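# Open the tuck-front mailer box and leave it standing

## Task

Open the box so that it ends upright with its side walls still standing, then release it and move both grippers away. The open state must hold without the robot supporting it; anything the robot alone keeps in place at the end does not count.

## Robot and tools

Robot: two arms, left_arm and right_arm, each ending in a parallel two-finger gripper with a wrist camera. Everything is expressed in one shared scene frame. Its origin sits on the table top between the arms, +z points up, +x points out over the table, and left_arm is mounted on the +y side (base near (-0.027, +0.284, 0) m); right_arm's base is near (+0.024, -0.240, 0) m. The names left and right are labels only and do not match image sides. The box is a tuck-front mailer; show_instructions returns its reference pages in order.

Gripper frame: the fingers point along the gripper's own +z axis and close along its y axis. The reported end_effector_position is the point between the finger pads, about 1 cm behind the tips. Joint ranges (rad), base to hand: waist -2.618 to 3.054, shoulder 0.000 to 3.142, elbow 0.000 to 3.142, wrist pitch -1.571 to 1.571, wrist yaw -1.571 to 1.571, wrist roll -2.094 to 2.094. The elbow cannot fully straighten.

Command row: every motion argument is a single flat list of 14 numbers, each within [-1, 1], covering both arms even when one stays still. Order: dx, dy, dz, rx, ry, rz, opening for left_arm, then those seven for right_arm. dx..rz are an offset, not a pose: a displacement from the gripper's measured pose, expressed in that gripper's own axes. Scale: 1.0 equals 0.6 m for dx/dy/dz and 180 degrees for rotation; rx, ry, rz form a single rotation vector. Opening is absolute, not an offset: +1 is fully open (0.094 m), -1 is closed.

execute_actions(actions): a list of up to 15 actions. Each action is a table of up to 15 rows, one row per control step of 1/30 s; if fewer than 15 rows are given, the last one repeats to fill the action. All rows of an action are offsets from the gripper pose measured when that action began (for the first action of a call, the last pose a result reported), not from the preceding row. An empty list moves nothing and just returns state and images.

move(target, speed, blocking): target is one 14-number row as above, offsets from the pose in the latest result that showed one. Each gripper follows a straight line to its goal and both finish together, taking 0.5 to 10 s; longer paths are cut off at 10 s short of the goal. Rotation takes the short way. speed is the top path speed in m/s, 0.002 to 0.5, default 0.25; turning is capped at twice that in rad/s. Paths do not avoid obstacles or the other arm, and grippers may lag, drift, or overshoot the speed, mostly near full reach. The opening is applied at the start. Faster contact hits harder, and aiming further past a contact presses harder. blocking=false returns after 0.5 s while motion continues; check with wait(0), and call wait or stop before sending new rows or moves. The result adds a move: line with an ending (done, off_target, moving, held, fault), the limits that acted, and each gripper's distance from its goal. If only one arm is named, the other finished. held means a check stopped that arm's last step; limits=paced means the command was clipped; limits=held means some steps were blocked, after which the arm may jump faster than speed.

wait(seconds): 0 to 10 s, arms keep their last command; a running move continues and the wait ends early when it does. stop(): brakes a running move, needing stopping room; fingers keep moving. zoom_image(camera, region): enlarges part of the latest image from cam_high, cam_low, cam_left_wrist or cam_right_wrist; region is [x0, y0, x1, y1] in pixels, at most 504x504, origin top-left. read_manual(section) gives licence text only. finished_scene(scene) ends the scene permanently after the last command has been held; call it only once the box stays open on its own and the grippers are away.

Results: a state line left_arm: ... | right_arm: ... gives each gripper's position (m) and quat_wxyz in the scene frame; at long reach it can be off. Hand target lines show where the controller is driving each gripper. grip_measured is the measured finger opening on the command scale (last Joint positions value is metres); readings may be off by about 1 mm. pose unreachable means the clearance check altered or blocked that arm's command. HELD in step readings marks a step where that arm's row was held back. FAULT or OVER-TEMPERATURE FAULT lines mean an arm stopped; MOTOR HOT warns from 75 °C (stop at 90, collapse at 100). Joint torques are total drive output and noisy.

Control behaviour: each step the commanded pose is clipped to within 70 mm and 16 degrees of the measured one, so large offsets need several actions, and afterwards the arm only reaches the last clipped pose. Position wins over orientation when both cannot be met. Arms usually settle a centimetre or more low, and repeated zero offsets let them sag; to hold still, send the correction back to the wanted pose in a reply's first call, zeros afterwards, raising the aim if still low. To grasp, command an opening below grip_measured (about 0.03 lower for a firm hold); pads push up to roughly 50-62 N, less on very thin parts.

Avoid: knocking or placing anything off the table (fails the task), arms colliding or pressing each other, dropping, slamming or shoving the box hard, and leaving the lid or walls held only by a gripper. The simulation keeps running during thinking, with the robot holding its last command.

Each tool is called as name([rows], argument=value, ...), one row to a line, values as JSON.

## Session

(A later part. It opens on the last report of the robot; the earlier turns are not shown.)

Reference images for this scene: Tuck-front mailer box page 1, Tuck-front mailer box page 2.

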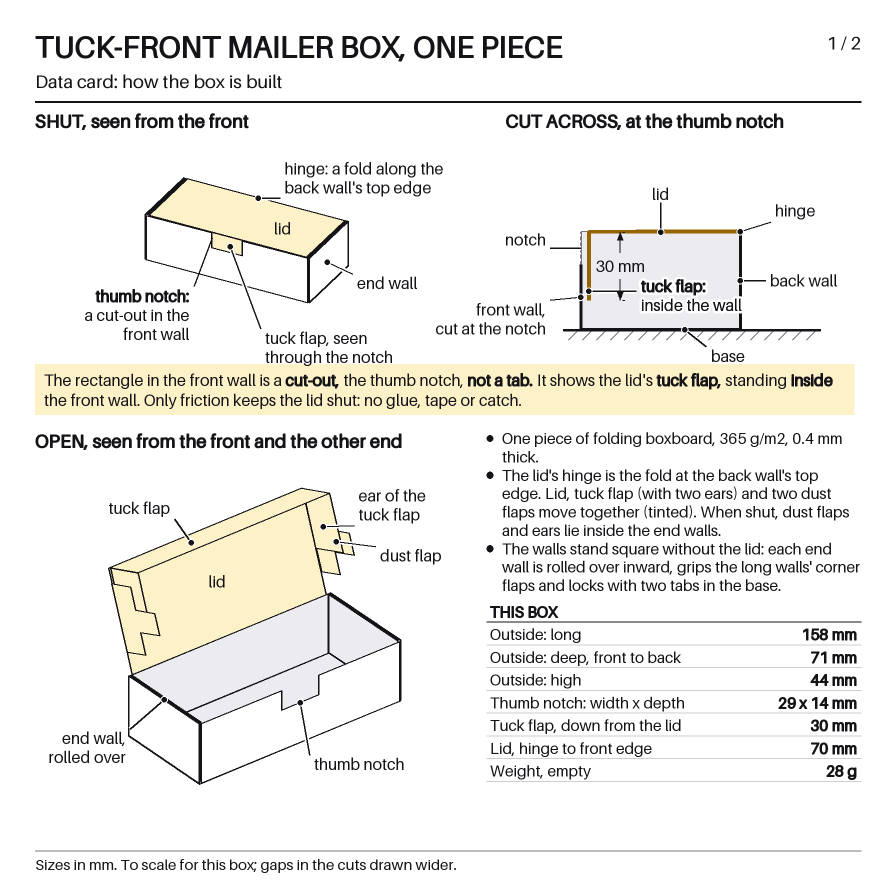

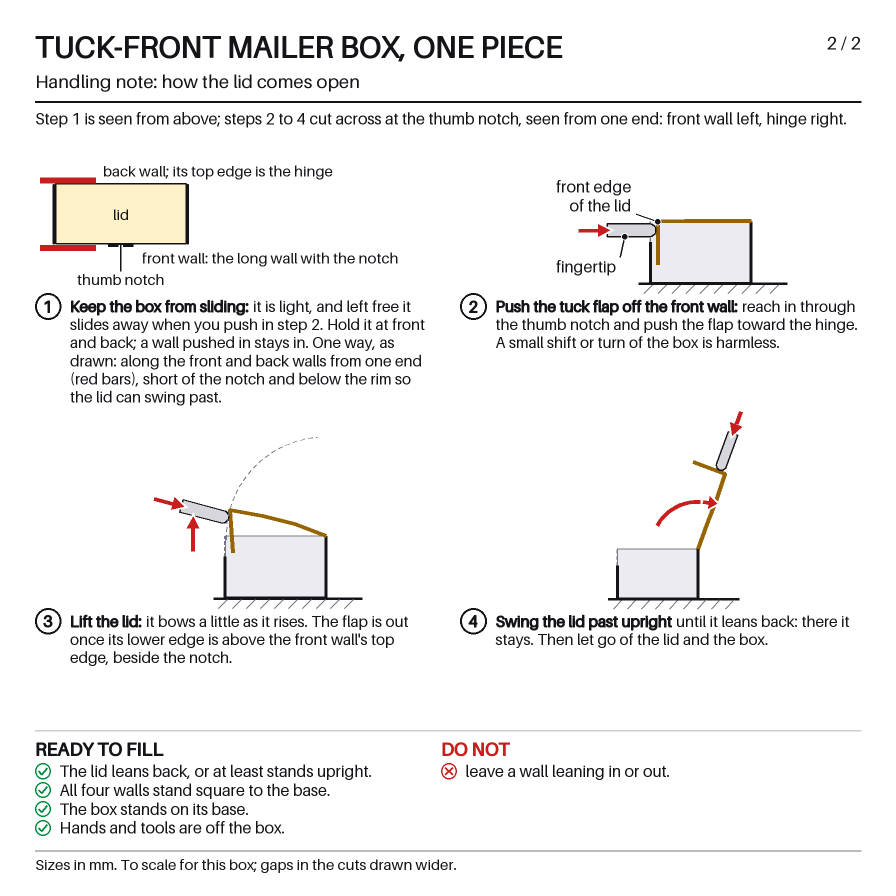

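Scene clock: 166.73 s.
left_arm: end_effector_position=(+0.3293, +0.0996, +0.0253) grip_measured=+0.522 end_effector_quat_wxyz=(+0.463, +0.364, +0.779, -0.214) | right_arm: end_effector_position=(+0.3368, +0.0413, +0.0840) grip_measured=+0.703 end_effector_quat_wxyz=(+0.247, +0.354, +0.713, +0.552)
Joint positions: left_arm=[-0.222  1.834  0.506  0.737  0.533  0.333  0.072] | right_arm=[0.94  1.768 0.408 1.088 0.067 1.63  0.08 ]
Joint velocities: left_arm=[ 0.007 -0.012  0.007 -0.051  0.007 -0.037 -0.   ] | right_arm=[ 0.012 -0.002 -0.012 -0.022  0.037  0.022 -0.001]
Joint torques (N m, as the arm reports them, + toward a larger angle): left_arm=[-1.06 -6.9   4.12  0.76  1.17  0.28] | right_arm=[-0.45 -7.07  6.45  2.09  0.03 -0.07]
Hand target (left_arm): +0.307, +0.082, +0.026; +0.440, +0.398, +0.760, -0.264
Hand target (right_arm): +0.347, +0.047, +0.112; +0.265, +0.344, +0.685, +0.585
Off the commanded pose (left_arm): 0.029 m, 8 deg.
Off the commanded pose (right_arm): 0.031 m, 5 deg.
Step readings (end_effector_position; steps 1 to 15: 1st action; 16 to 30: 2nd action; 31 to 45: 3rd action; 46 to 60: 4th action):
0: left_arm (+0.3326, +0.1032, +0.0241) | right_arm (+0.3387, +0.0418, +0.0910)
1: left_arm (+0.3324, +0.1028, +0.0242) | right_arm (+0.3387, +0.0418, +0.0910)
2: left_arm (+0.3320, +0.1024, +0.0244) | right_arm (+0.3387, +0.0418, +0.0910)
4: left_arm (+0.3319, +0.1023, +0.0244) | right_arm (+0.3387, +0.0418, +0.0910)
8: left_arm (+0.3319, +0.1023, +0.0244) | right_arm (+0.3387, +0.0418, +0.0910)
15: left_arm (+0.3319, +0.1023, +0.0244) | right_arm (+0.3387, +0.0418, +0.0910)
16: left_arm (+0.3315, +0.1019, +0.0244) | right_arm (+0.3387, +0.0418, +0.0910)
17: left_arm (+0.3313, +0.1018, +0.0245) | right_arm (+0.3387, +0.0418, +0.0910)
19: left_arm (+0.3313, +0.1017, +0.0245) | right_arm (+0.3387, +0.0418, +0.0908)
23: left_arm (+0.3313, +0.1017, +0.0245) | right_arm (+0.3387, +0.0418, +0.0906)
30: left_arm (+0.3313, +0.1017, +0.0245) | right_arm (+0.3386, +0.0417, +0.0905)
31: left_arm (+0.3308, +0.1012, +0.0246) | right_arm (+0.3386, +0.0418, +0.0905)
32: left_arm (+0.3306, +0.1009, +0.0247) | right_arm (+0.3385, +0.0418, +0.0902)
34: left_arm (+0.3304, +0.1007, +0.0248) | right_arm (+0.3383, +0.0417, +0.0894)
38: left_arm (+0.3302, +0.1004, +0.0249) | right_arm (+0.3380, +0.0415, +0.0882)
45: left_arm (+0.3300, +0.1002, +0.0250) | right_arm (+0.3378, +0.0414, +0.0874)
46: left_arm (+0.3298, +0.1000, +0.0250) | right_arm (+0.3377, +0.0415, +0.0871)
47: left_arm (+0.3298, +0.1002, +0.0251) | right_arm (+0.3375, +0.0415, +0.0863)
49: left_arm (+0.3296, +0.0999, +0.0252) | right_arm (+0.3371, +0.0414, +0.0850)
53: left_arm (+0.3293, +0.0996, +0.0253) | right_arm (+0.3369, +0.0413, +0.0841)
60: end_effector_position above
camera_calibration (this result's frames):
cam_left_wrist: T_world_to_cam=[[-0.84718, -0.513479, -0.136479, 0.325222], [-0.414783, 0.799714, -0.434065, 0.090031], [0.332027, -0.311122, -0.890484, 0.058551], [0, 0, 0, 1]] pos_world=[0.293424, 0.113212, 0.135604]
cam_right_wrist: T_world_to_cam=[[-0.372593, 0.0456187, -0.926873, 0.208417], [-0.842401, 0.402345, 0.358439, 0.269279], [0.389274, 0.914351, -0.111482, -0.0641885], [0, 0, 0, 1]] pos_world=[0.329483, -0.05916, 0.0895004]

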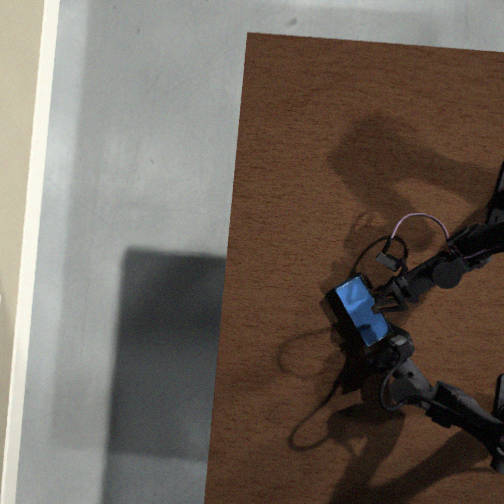

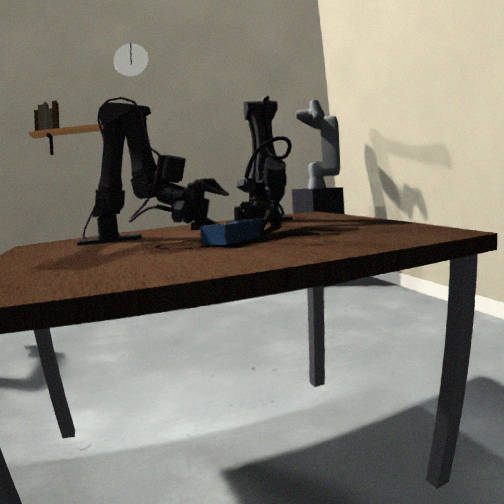

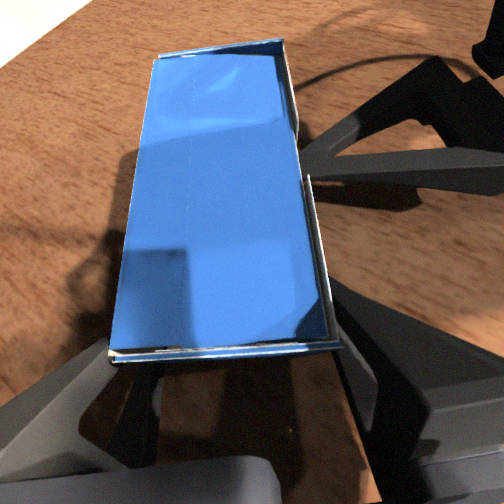

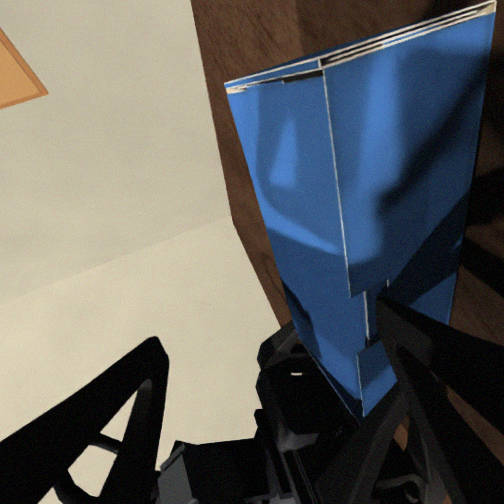

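Lid got pushed down; more wrist up-preload needed.

execute_actions([
  [[0,-0.042,0,0.04,0,0,0.51,0,0.064,0.01,-0.045,0,0,0.56]],
  [[0,-0.044,0,0.042,0,0,0.51,0,0.064,0.01,-0.045,0,0,0.42]],
  [[0,-0.046,0,0.044,0,0,0.51,0,0.064,0.01,-0.045,0,0,0.28]],
])

Scene clock: 174.10 s.
left_arm: end_effector_position=(+0.3333, +0.1072, +0.0251) grip_measured=+0.522 end_effector_quat_wxyz=(+0.462, +0.346, +0.788, -0.214) | right_arm: end_effector_position=(+0.3387, +0.0463, +0.0964) grip_measured=+0.282 end_effector_quat_wxyz=(+0.251, +0.343, +0.696, +0.579)
Joint positions: left_arm=[-0.202  1.834  0.506  0.737  0.53   0.308  0.072] | right_arm=[0.94  1.791 0.408 1.178 0.054 1.63  0.06 ]
Joint velocities: left_arm=[ 0.002 -0.002 -0.002  0.081  0.022 -0.022 -0.   ] | right_arm=[ 0.007 -0.012 -0.007  0.066 -0.051  0.022  0.   ]
Joint torques (N m, as the arm reports them, + toward a larger angle): left_arm=[-1.13 -6.75  4.08  0.81  1.18  0.25] | right_arm=[-0.39 -6.31  6.33  2.3   0.07 -0.06]
Hand target (left_arm): +0.312, +0.088, +0.026; +0.440, +0.381, +0.769, -0.265
Hand target (right_arm): +0.349, +0.051, +0.125; +0.272, +0.331, +0.663, +0.614
Off the commanded pose (left_arm): 0.030 m, 8 deg.
Off the commanded pose (right_arm): 0.032 m, 6 deg.
Step readings (end_effector_position; steps 1 to 15: 1st action; 16 to 30: 2nd action; 31 to 45: 3rd action):
0: left_arm (+0.3293, +0.0996, +0.0253) | right_arm (+0.3368, +0.0413, +0.0840)
1: left_arm (+0.3296, +0.1001, +0.0252) | right_arm (+0.3368, +0.0414, +0.0842)
2: left_arm (+0.3300, +0.1008, +0.0252) | right_arm (+0.3367, +0.0416, +0.0839)
4: left_arm (+0.3303, +0.1015, +0.0252) | right_arm (+0.3368, +0.0421, +0.0841)
8: left_arm (+0.3305, +0.1017, +0.0252) | right_arm (+0.3370, +0.0423, +0.0844)
15: left_arm (+0.3306, +0.1020, +0.0252) | right_arm (+0.3371, +0.0425, +0.0849)
16: left_arm (+0.3309, +0.1024, +0.0252) | right_arm (+0.3371, +0.0427, +0.0852)
17: left_arm (+0.3313, +0.1033, +0.0252) | right_arm (+0.3370, +0.0430, +0.0850)
19: left_arm (+0.3316, +0.1039, +0.0252) | right_arm (+0.3371, +0.0435, +0.0856)
23: left_arm (+0.3320, +0.1046, +0.0252) | right_arm (+0.3374, +0.0440, +0.0877)
30: left_arm (+0.3323, +0.1052, +0.0251) | right_arm (+0.3377, +0.0445, +0.0897)
31: left_arm (+0.3325, +0.1055, +0.0251) | right_arm (+0.3377, +0.0447, +0.0902)
32: left_arm (+0.3328, +0.1062, +0.0251) | right_arm (+0.3378, +0.0450, +0.0907)
34: left_arm (+0.3329, +0.1065, +0.0251) | right_arm (+0.3380, +0.0455, +0.0920)
38: left_arm (+0.3331, +0.1069, +0.0251) | right_arm (+0.3383, +0.0459, +0.0940)
45: end_effector_position above
camera_calibration (this result's frames):
cam_left_wrist: T_world_to_cam=[[-0.830904, -0.544079, -0.11652, 0.329797], [-0.449079, 0.779389, -0.436899, 0.0992315], [0.328522, -0.310694, -0.891932, 0.060593], [0, 0, 0, 1]] pos_world=[0.298686, 0.120921, 0.135827]
cam_right_wrist: T_world_to_cam=[[-0.330122, 0.0866991, -0.939948, 0.205295], [-0.863415, 0.374702, 0.337805, 0.274834], [0.381488, 0.923083, -0.0488401, -0.0718957], [0, 0, 0, 1]] pos_world=[0.332496, -0.0544142, 0.0966152]

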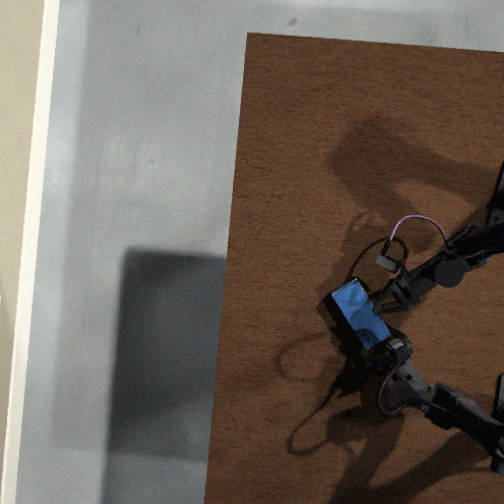

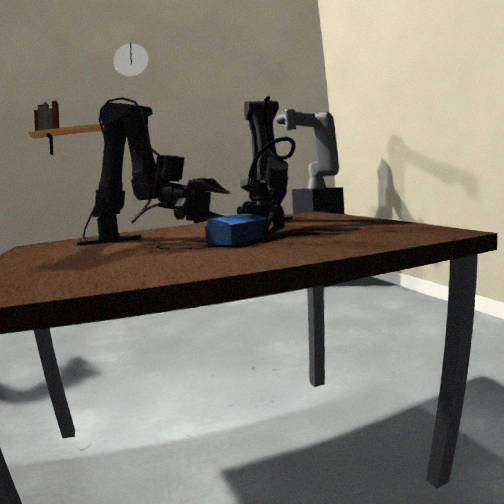

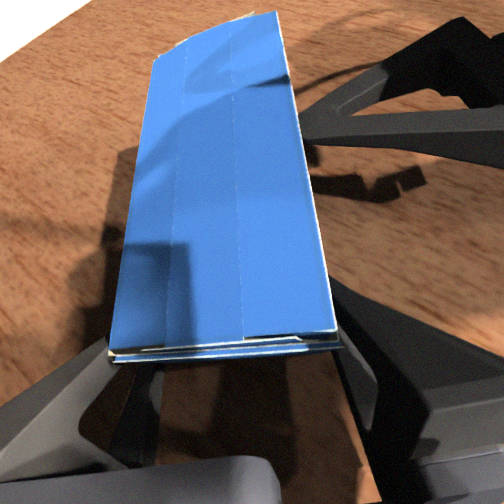

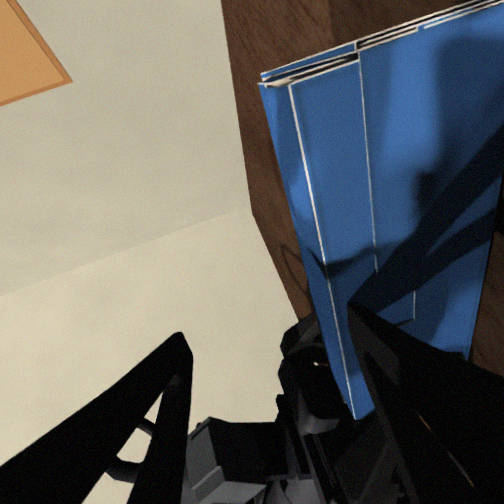

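Rising well.

execute_actions([
  [[0,-0.046,0,0.044,0,0,0.51,0,0.052,0.01,-0.034,0,0,0.13]],
  [[0,-0.042,0,0.04,0,0,0.51,0,0.048,0.01,-0.03,0,0,-0.02]],
  [[0,-0.03,0,0.028,0,0,0.51,0,0.04,0.01,-0.024,0,0,-0.17]],
])

Scene clock: 180.37 s.
left_arm: end_effector_position=(+0.3320, +0.1077, +0.0238) grip_measured=+0.522 end_effector_quat_wxyz=(+0.456, +0.338, +0.793, -0.221) | right_arm: end_effector_position=(+0.3394, +0.0485, +0.1072) grip_measured=-0.168 end_effector_quat_wxyz=(+0.254, +0.337, +0.683, +0.597)
Joint positions: left_arm=[-0.199  1.834  0.506  0.728  0.536  0.288  0.072] | right_arm=[0.94  1.791 0.408 1.223 0.048 1.635 0.039]
Joint velocities: left_arm=[-0.002 -0.002  0.012  0.037 -0.022 -0.081 -0.001] | right_arm=[-0.002 -0.012 -0.012 -0.051  0.022  0.037 -0.   ]
Joint torques (N m, as the arm reports them, + toward a larger angle): left_arm=[-0.59 -6.7   4.06  1.01  0.81  0.09] | right_arm=[-0.46 -7.12  6.33  1.89  0.01 -0.04]
Hand target (left_arm): +0.319, +0.096, +0.025; +0.442, +0.357, +0.782, -0.255
Hand target (right_arm): +0.347, +0.053, +0.128; +0.266, +0.329, +0.662, +0.619
Off the commanded pose (left_arm): 0.018 m, 5 deg.
Off the commanded pose (right_arm): 0.023 m, 4 deg.
Step readings (end_effector_position; steps 1 to 15: 1st action; 16 to 30: 2nd action; 31 to 45: 3rd action):
0: left_arm (+0.3332, +0.1072, +0.0251) | right_arm (+0.3388, +0.0464, +0.0971)
1: left_arm (+0.3333, +0.1073, +0.0251) | right_arm (+0.3387, +0.0465, +0.0971)
2: left_arm (+0.3332, +0.1074, +0.0250) | right_arm (+0.3386, +0.0466, +0.0972)
4: left_arm (+0.3328, +0.1075, +0.0246) | right_arm (+0.3385, +0.0469, +0.0978)
8: left_arm (+0.3324, +0.1076, +0.0241) | right_arm (+0.3386, +0.0472, +0.0993)
15: left_arm (+0.3323, +0.1077, +0.0240) | right_arm (+0.3389, +0.0475, +0.1016)
16: left_arm (+0.3322, +0.1077, +0.0239) | right_arm (+0.3389, +0.0477, +0.1019)
17: left_arm (+0.3320, +0.1075, +0.0238) | right_arm (+0.3389, +0.0478, +0.1025)
19: left_arm (+0.3321, +0.1078, +0.0237) | right_arm (+0.3391, +0.0481, +0.1044)
23: left_arm (+0.3320, +0.1077, +0.0238) | right_arm (+0.3392, +0.0482, +0.1051)
30: left_arm (+0.3320, +0.1077, +0.0238) | right_arm (+0.3392, +0.0482, +0.1053)
31: left_arm (+0.3320, +0.1078, +0.0237) | right_arm (+0.3392, +0.0482, +0.1053)
32: left_arm (+0.3320, +0.1078, +0.0237) | right_arm (+0.3392, +0.0482, +0.1053)
34: left_arm (+0.3320, +0.1078, +0.0237) | right_arm (+0.3393, +0.0483, +0.1058)
38: left_arm (+0.3320, +0.1078, +0.0237) | right_arm (+0.3393, +0.0484, +0.1064)
45: end_effector_position above
camera_calibration (this result's frames):
cam_left_wrist: T_world_to_cam=[[-0.829199, -0.551627, -0.0902006, 0.328468], [-0.464927, 0.770253, -0.436525, 0.103901], [0.310276, -0.32003, -0.895159, 0.067093], [0, 0, 0, 1]] pos_world=[0.299855, 0.122633, 0.135042]
cam_right_wrist: T_world_to_cam=[[-0.303855, 0.117755, -0.945413, 0.205663], [-0.874745, 0.358696, 0.325819, 0.276909], [0.377483, 0.925997, -0.0059857, -0.0770589], [0, 0, 0, 1]] pos_world=[0.333805, -0.0521876, 0.103753]

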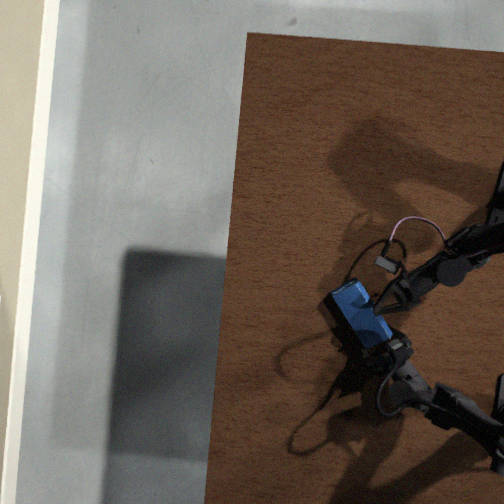

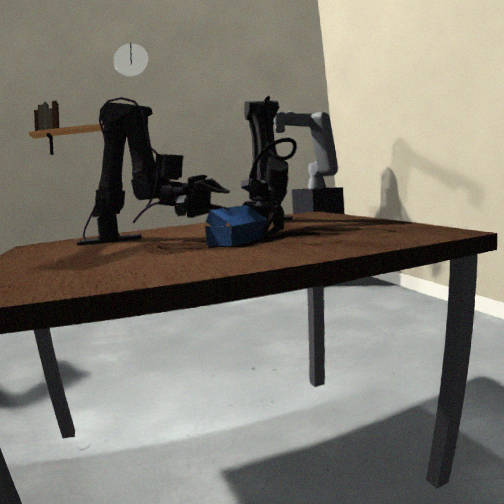

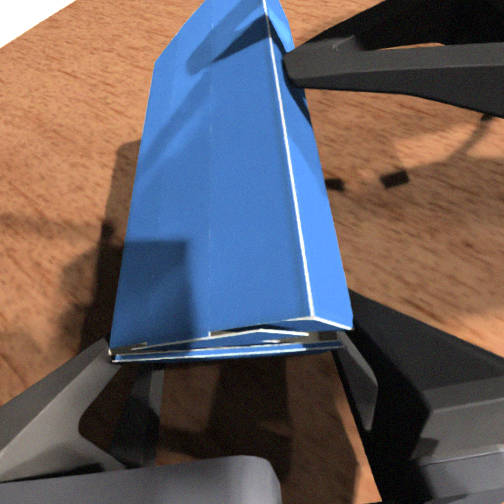

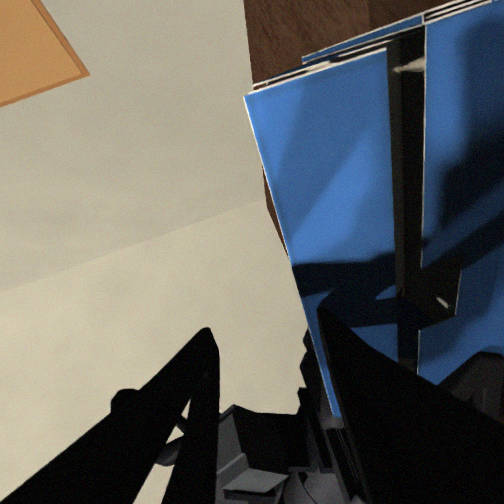

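Flap is out. Continue a bit further along the arc.

execute_actions([
  [[0,-0.024,0,0.022,0,0,0.51,0,0.04,0.022,-0.014,0,0,-0.3]],
  [[0,-0.018,0,0.016,0,0,0.51,0,0.036,0.028,-0.01,0,0,-0.42]],
  [[0,-0.008,0,0.008,0,0,0.51,0,0.025,0.01,-0.01,0,0,-0.42]],
])

Scene clock: 187.83 s.
left_arm: end_effector_position=(+0.3288, +0.1044, +0.0248) grip_measured=+0.522 end_effector_quat_wxyz=(+0.454, +0.343, +0.789, -0.233) | right_arm: end_effector_position=(+0.3596, +0.0665, +0.1349) grip_measured=-0.418 end_effector_quat_wxyz=(+0.262, +0.332, +0.664, +0.617)
Joint positions: left_arm=[-0.198  1.834  0.506  0.725  0.563  0.288  0.072] | right_arm=[0.94  1.791 0.521 1.168 0.053 1.639 0.027]
Joint velocities: left_arm=[-0.002  0.002 -0.012 -0.081 -0.022 -0.037 -0.   ] | right_arm=[-0.007  0.007 -0.022  0.007  0.022 -0.007  0.001]
Joint torques (N m, as the arm reports them, + toward a larger angle): left_arm=[-0.11 -6.38  4.08  1.21  0.31  0.02] | right_arm=[-0.31 -8.08  6.89  1.51  0.   -0.04]
Hand target (left_arm): +0.326, +0.102, +0.025; +0.450, +0.347, +0.787, -0.241
Hand target (right_arm): +0.366, +0.070, +0.150; +0.268, +0.327, +0.653, +0.629
Off the commanded pose (left_arm): 0.004 m, 1 deg.
Off the commanded pose (right_arm): 0.017 m, 2 deg.
Step readings (end_effector_position; steps 1 to 15: 1st action; 16 to 30: 2nd action; 31 to 45: 3rd action):
0: left_arm (+0.3317, +0.1074, +0.0239) | right_arm (+0.3399, +0.0489, +0.1115)
1: left_arm (+0.3317, +0.1074, +0.0239) | right_arm (+0.3407, +0.0497, +0.1116)
2: left_arm (+0.3319, +0.1076, +0.0238) | right_arm (+0.3423, +0.0511, +0.1126)
4: left_arm (+0.3322, +0.1080, +0.0237) | right_arm (+0.3459, +0.0541, +0.1186)
8: left_arm (+0.3322, +0.1080, +0.0237) | right_arm (+0.3491, +0.0567, +0.1244)
15: left_arm (+0.3322, +0.1080, +0.0237) | right_arm (+0.3491, +0.0566, +0.1242)
16: left_arm (+0.3322, +0.1080, +0.0237) | right_arm (+0.3502, +0.0577, +0.1251)
17: left_arm (+0.3322, +0.1080, +0.0237) | right_arm (+0.3525, +0.0598, +0.1274)
19: left_arm (+0.3315, +0.1072, +0.0240) | right_arm (+0.3572, +0.0642, +0.1354)
23: left_arm (+0.3302, +0.1057, +0.0245) | right_arm (+0.3600, +0.0668, +0.1399)
30: left_arm (+0.3294, +0.1050, +0.0246) | right_arm (+0.3597, +0.0666, +0.1360)
31: left_arm (+0.3293, +0.1049, +0.0246) | right_arm (+0.3597, +0.0666, +0.1358)
32: left_arm (+0.3292, +0.1048, +0.0247) | right_arm (+0.3597, +0.0665, +0.1356)
34: left_arm (+0.3291, +0.1046, +0.0247) | right_arm (+0.3596, +0.0665, +0.1353)
38: left_arm (+0.3289, +0.1045, +0.0247) | right_arm (+0.3596, +0.0665, +0.1350)
45: end_effector_position above
camera_calibration (this result's frames):
cam_left_wrist: T_world_to_cam=[[-0.841599, -0.5345, -0.0775967, 0.326066], [-0.450503, 0.773948, -0.44503, 0.100514], [0.297925, -0.339579, -0.892147, 0.0739416], [0, 0, 0, 1]] pos_world=[0.297669, 0.121599, 0.136]
cam_right_wrist: T_world_to_cam=[[-0.264672, 0.159847, -0.950998, 0.219759], [-0.885768, 0.349599, 0.305279, 0.28641], [0.381266, 0.923163, 0.0490589, -0.10981], [0, 0, 0, 1]] pos_world=[0.353723, -0.0338839, 0.126943]

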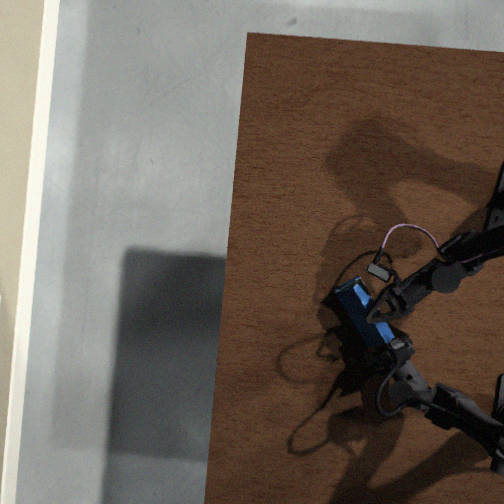

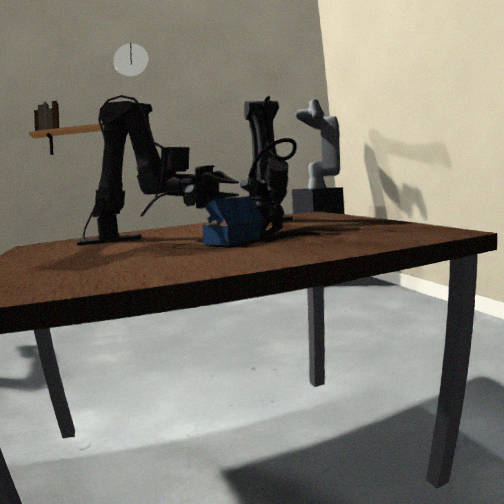

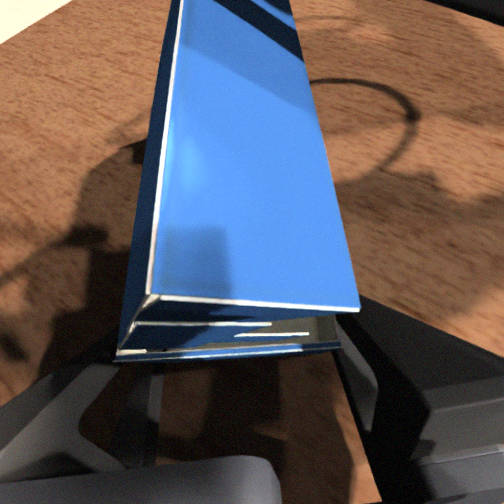

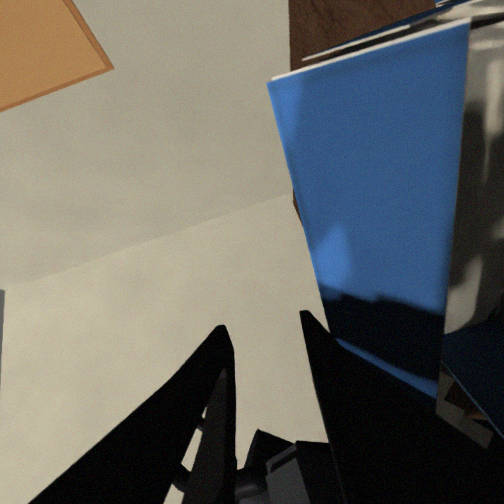

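move(target=[0,0,0,0,0,0,0.51,-0.035,0.015,-0.08,0,0,0,-1], speed=0.1)

move(target=[0,0,0,0,0,0,0.51,0,-0.065,0.015,0.02,0,0,-1], speed=0.1)

Scene clock: 195.57 s.
left_arm: end_effector_position=(+0.3289, +0.1045, +0.0247) grip_measured=+0.522 end_effector_quat_wxyz=(+0.454, +0.342, +0.789, -0.233) | right_arm: end_effector_position=(+0.3394, +0.0226, +0.1423) grip_measured=-0.991 end_effector_quat_wxyz=(+0.258, +0.337, +0.664, +0.615)
Joint positions: left_arm=[-0.198  1.834  0.506  0.725  0.562  0.288  0.072] | right_arm=[ 0.864  1.602  0.358  1.135 -0.02   1.64   0.   ]
Joint velocities: left_arm=[-0.017 -0.017 -0.017 -0.007 -0.037  0.007  0.   ] | right_arm=[-0.022  0.007  0.002  0.007  0.022  0.037 -0.   ]
Joint torques (N m, as the arm reports them, + toward a larger angle): left_arm=[-0.01 -6.22  3.98  1.33  0.17 -0.02] | right_arm=[-0.93 -7.41  4.18  1.55 -0.09 -0.09]
Hand target (left_arm): +0.329, +0.104, +0.025; +0.454, +0.343, +0.789, -0.233
Hand target (right_arm): +0.338, +0.019, +0.147; +0.262, +0.332, +0.664, +0.617
Off the commanded pose (left_arm): 0.000 m, 0 deg.
Off the commanded pose (right_arm): 0.006 m, 1 deg.
move: done
camera_calibration (this result's frames):
cam_left_wrist: T_world_to_cam=[[-0.841255, -0.534996, -0.0779048, 0.326133], [-0.450945, 0.773852, -0.444749, 0.100606], [0.298226, -0.339016, -0.892261, 0.0737581], [0, 0, 0, 1]] pos_world=[0.297732, 0.121631, 0.135963]
cam_right_wrist: T_world_to_cam=[[-0.276128, 0.161774, -0.947408, 0.231803], [-0.880708, 0.352112, 0.316813, 0.278195], [0.384845, 0.921871, 0.0452474, -0.0626359], [0, 0, 0, 1]] pos_world=[0.333121, -0.077713, 0.13431]

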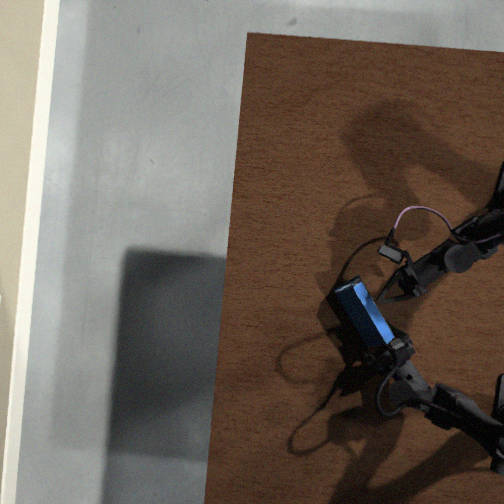

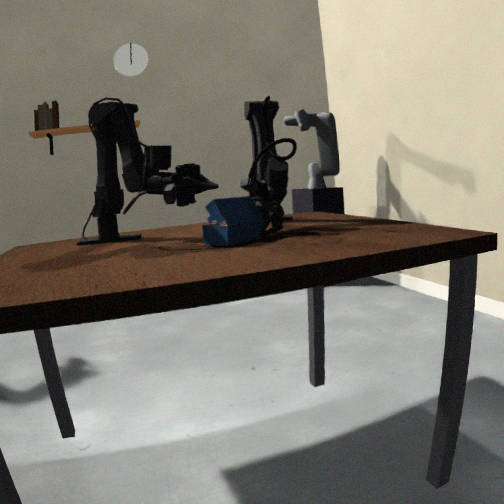

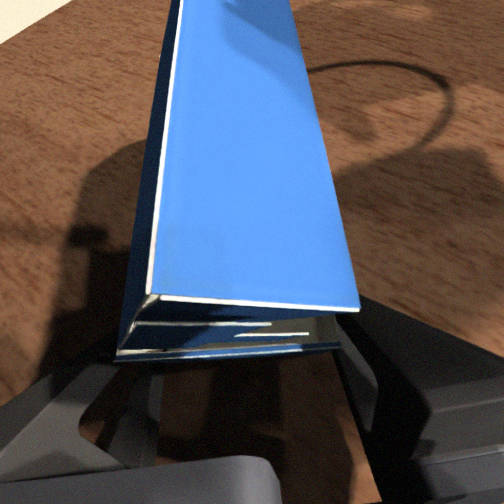

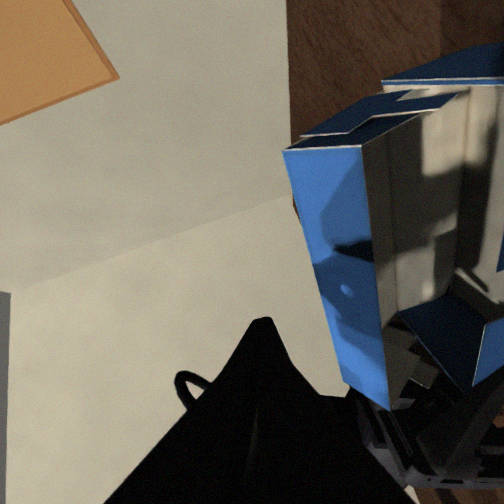

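Scene clock: 196.53 s.
left_arm: end_effector_position=(+0.3290, +0.1046, +0.0247) grip_measured=+0.522 end_effector_quat_wxyz=(+0.454, +0.342, +0.789, -0.232) | right_arm: end_effector_position=(+0.3417, +0.0245, +0.0978) grip_measured=-0.991 end_effector_quat_wxyz=(+0.244, +0.351, +0.688, +0.586)
Joint positions: left_arm=[-0.198  1.834  0.506  0.725  0.562  0.288  0.072] | right_arm=[ 0.864  1.761  0.358  1.207 -0.02   1.644  0.   ]
Joint velocities: left_arm=[-0.002  0.002 -0.027  0.022 -0.022 -0.051  0.   ] | right_arm=[-0.017  0.007 -0.017  0.007 -0.037 -0.022  0.   ]
Joint torques (N m, as the arm reports them, + toward a larger angle): left_arm=[-0.03 -6.26  4.    1.34  0.17 -0.01] | right_arm=[ 1.04 -5.68  4.25  1.84  0.   -0.04]
Hand target (left_arm): +0.329, +0.104, +0.025; +0.454, +0.342, +0.789, -0.233
Hand target (right_arm): +0.341, +0.028, +0.103; +0.248, +0.344, +0.684, +0.594
Off the commanded pose (left_arm): 0.000 m, 0 deg.
Off the commanded pose (right_arm): 0.006 m, 1 deg.
move: done
camera_calibration (this result's frames):
cam_left_wrist: T_world_to_cam=[[-0.840911, -0.535492, -0.0782131, 0.326199], [-0.451388, 0.773756, -0.444467, 0.100698], [0.298527, -0.338453, -0.892374, 0.0735746], [0, 0, 0, 1]] pos_world=[0.297795, 0.121663, 0.135926]
cam_right_wrist: T_world_to_cam=[[-0.34122, 0.113415, -0.933116, 0.212046], [-0.857098, 0.370046, 0.358399, 0.281064], [0.385943, 0.922065, -0.0290599, -0.0563398], [0, 0, 0, 1]] pos_world=[0.334998, -0.0761068, 0.0954928]

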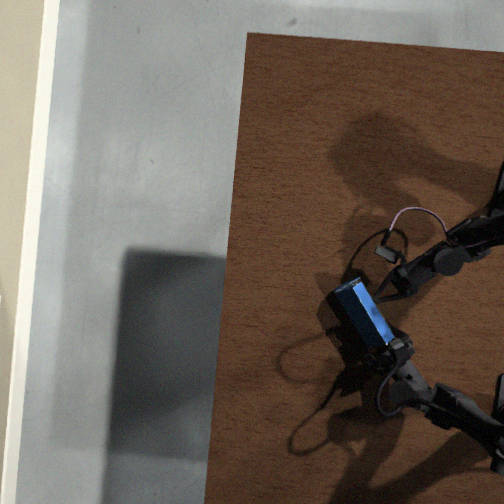

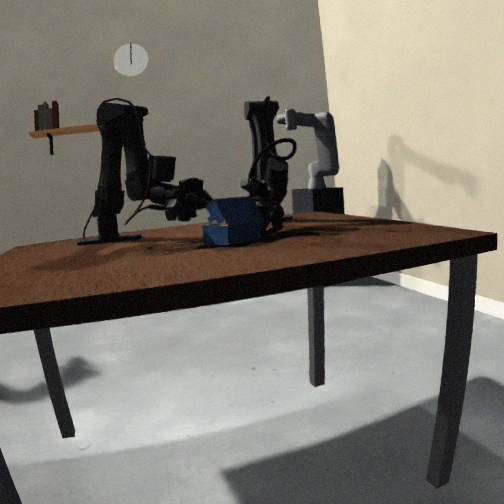

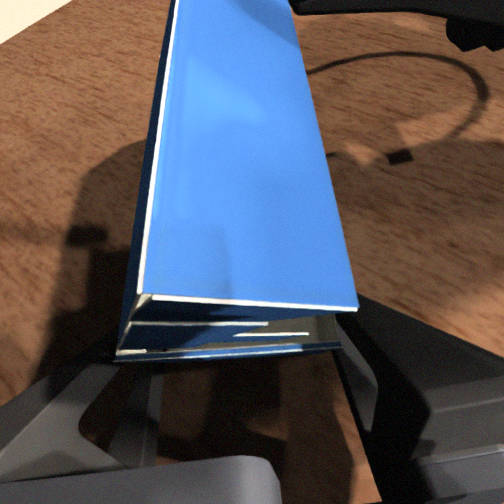

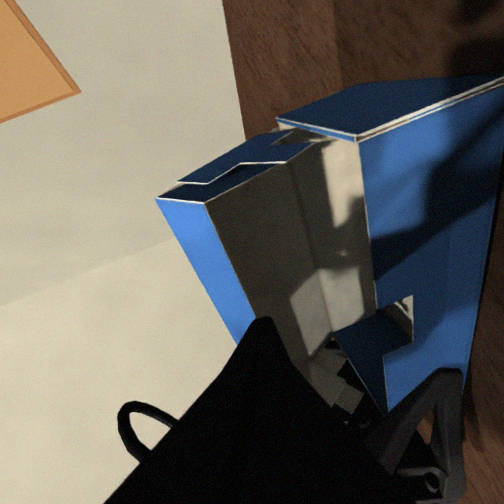

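move(target=[0,0,0,0,0,0,0.51,0,-0.008,0.035,0,0,0,-1], speed=0.05)

move(target=[0,0,0,0,0,0,0.51,0,0.08,0.125,0,0,0,-1], speed=0.07)

Scene clock: 205.67 s.
left_arm: end_effector_position=(+0.3292, +0.1049, +0.0246) grip_measured=+0.522 end_effector_quat_wxyz=(+0.454, +0.342, +0.790, -0.231) | right_arm: end_effector_position=(+0.3508, +0.0319, +0.0789) grip_measured=-0.991 end_effector_quat_wxyz=(+0.237, +0.359, +0.698, +0.572)
Joint positions: left_arm=[-0.198  1.834  0.506  0.725  0.559  0.288  0.072] | right_arm=[ 0.864  1.851  0.408  1.209 -0.02   1.648  0.   ]
Joint velocities: left_arm=[ 0.002 -0.007 -0.002 -0.037 -0.037 -0.007 -0.001] | right_arm=[ 0.002  0.012 -0.022 -0.007 -0.066 -0.066  0.001]
Joint torques (N m, as the arm reports them, + toward a larger angle): left_arm=[ 0.02 -6.23  4.01  1.33  0.18 -0.02] | right_arm=[ 0.36 -6.22  5.5   1.83  0.01 -0.02]
Hand target (left_arm): +0.329, +0.105, +0.025; +0.454, +0.342, +0.789, -0.232
Hand target (right_arm): +0.356, +0.038, +0.089; +0.244, +0.352, +0.688, +0.586
Off the commanded pose (left_arm): 0.000 m, 0 deg.
Off the commanded pose (right_arm): 0.013 m, 2 deg.
move: off_target (right_arm)
camera_calibration (this result's frames):
cam_left_wrist: T_world_to_cam=[[-0.839876, -0.536977, -0.079139, 0.326399], [-0.452715, 0.773465, -0.443623, 0.100976], [0.299427, -0.336761, -0.892712, 0.0730241], [0, 0, 0, 1]] pos_world=[0.297982, 0.121759, 0.135816]
cam_right_wrist: T_world_to_cam=[[-0.37181, 0.094106, -0.923527, 0.207233], [-0.844548, 0.378683, 0.3786, 0.286608], [0.385353, 0.92073, -0.0613211, -0.0644017], [0, 0, 0, 1]] pos_world=[0.343923, -0.068739, 0.0789264]

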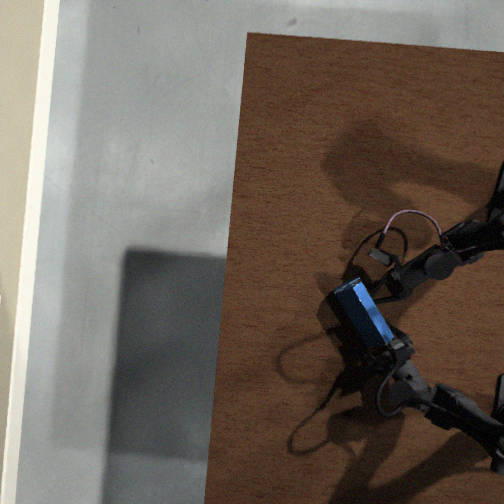

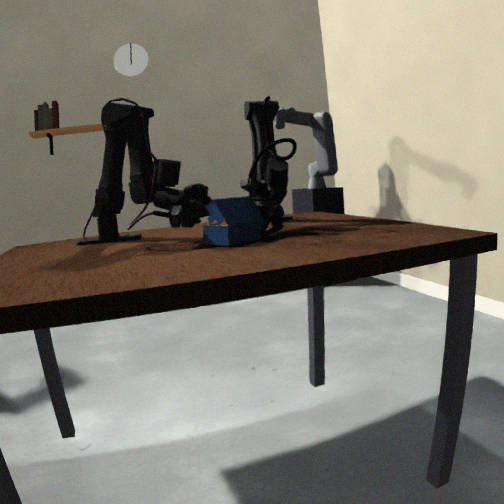

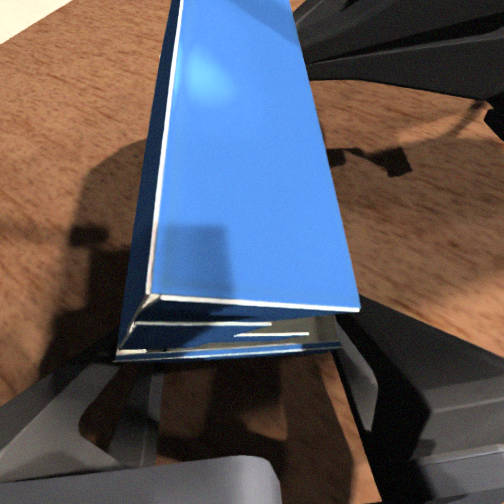

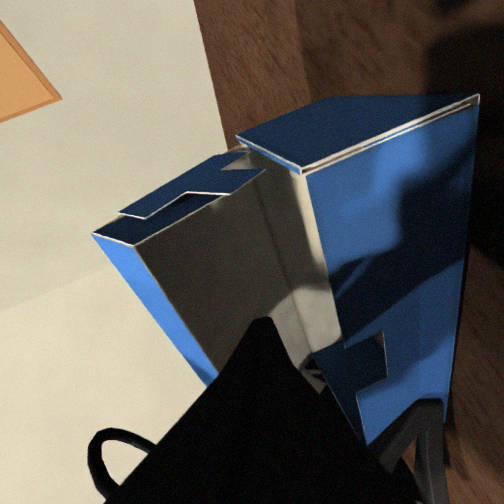

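Scene clock: 207.40 s.
left_arm: end_effector_position=(+0.3295, +0.1051, +0.0245) grip_measured=+0.522 end_effector_quat_wxyz=(+0.454, +0.341, +0.790, -0.230) | right_arm: end_effector_position=(+0.4117, +0.0815, +0.1044) grip_measured=-0.991 end_effector_quat_wxyz=(+0.235, +0.360, +0.699, +0.571)
Joint positions: left_arm=[-0.198  1.834  0.506  0.725  0.558  0.288  0.072] | right_arm=[ 0.864  1.927  0.755  0.932 -0.02   1.651  0.   ]
Joint velocities: left_arm=[ 0.007  0.007 -0.007 -0.081 -0.051 -0.037  0.001] | right_arm=[-0.012 -0.012 -0.002 -0.037 -0.037 -0.037 -0.001]
Joint torques (N m, as the arm reports them, + toward a larger angle): left_arm=[-0.01 -6.21  4.03  1.33  0.18 -0.02] | right_arm=[-0.56 -8.35  6.76  1.47 -0.08 -0.02]
Hand target (left_arm): +0.329, +0.105, +0.025; +0.454, +0.342, +0.790, -0.231
Hand target (right_arm): +0.417, +0.083, +0.108; +0.237, +0.359, +0.698, +0.572
Off the commanded pose (left_arm): 0.000 m, 0 deg.
Off the commanded pose (right_arm): 0.007 m, 0 deg.
move: done
camera_calibration (this result's frames):
cam_left_wrist: T_world_to_cam=[[-0.839012, -0.538212, -0.0799118, 0.326564], [-0.453821, 0.773219, -0.44292, 0.101207], [0.300175, -0.33535, -0.892993, 0.0725653], [0, 0, 0, 1]] pos_world=[0.298139, 0.12184, 0.135723]
cam_right_wrist: T_world_to_cam=[[-0.376847, 0.0932759, -0.921567, 0.25065], [-0.842206, 0.379653, 0.382821, 0.308132], [0.385584, 0.920415, -0.0645136, -0.131756], [0, 0, 0, 1]] pos_world=[0.404771, -0.0190925, 0.104531]

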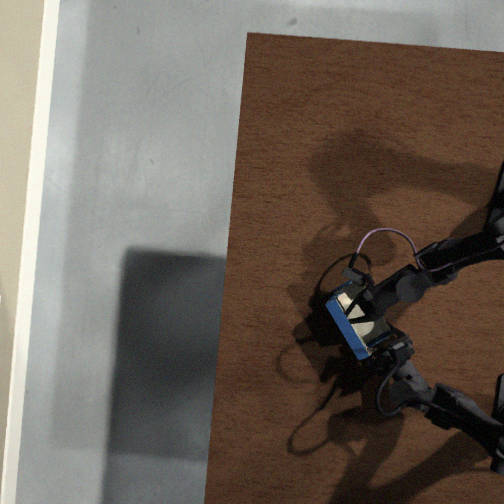

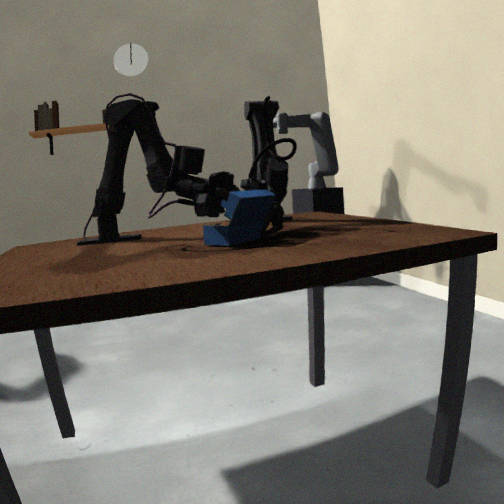

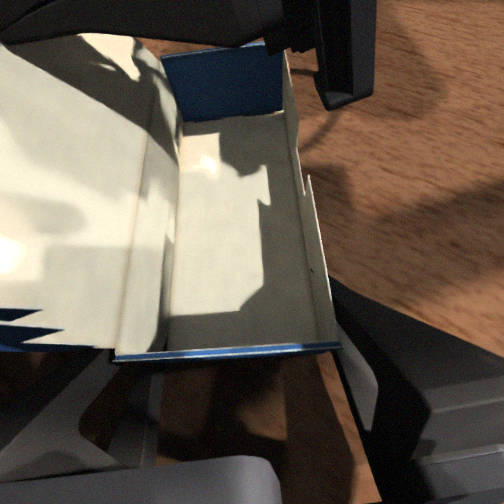

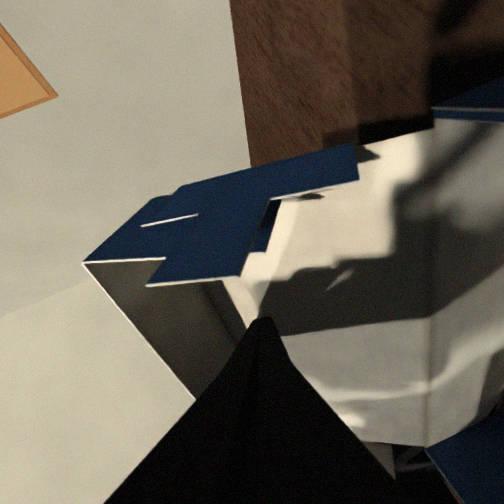

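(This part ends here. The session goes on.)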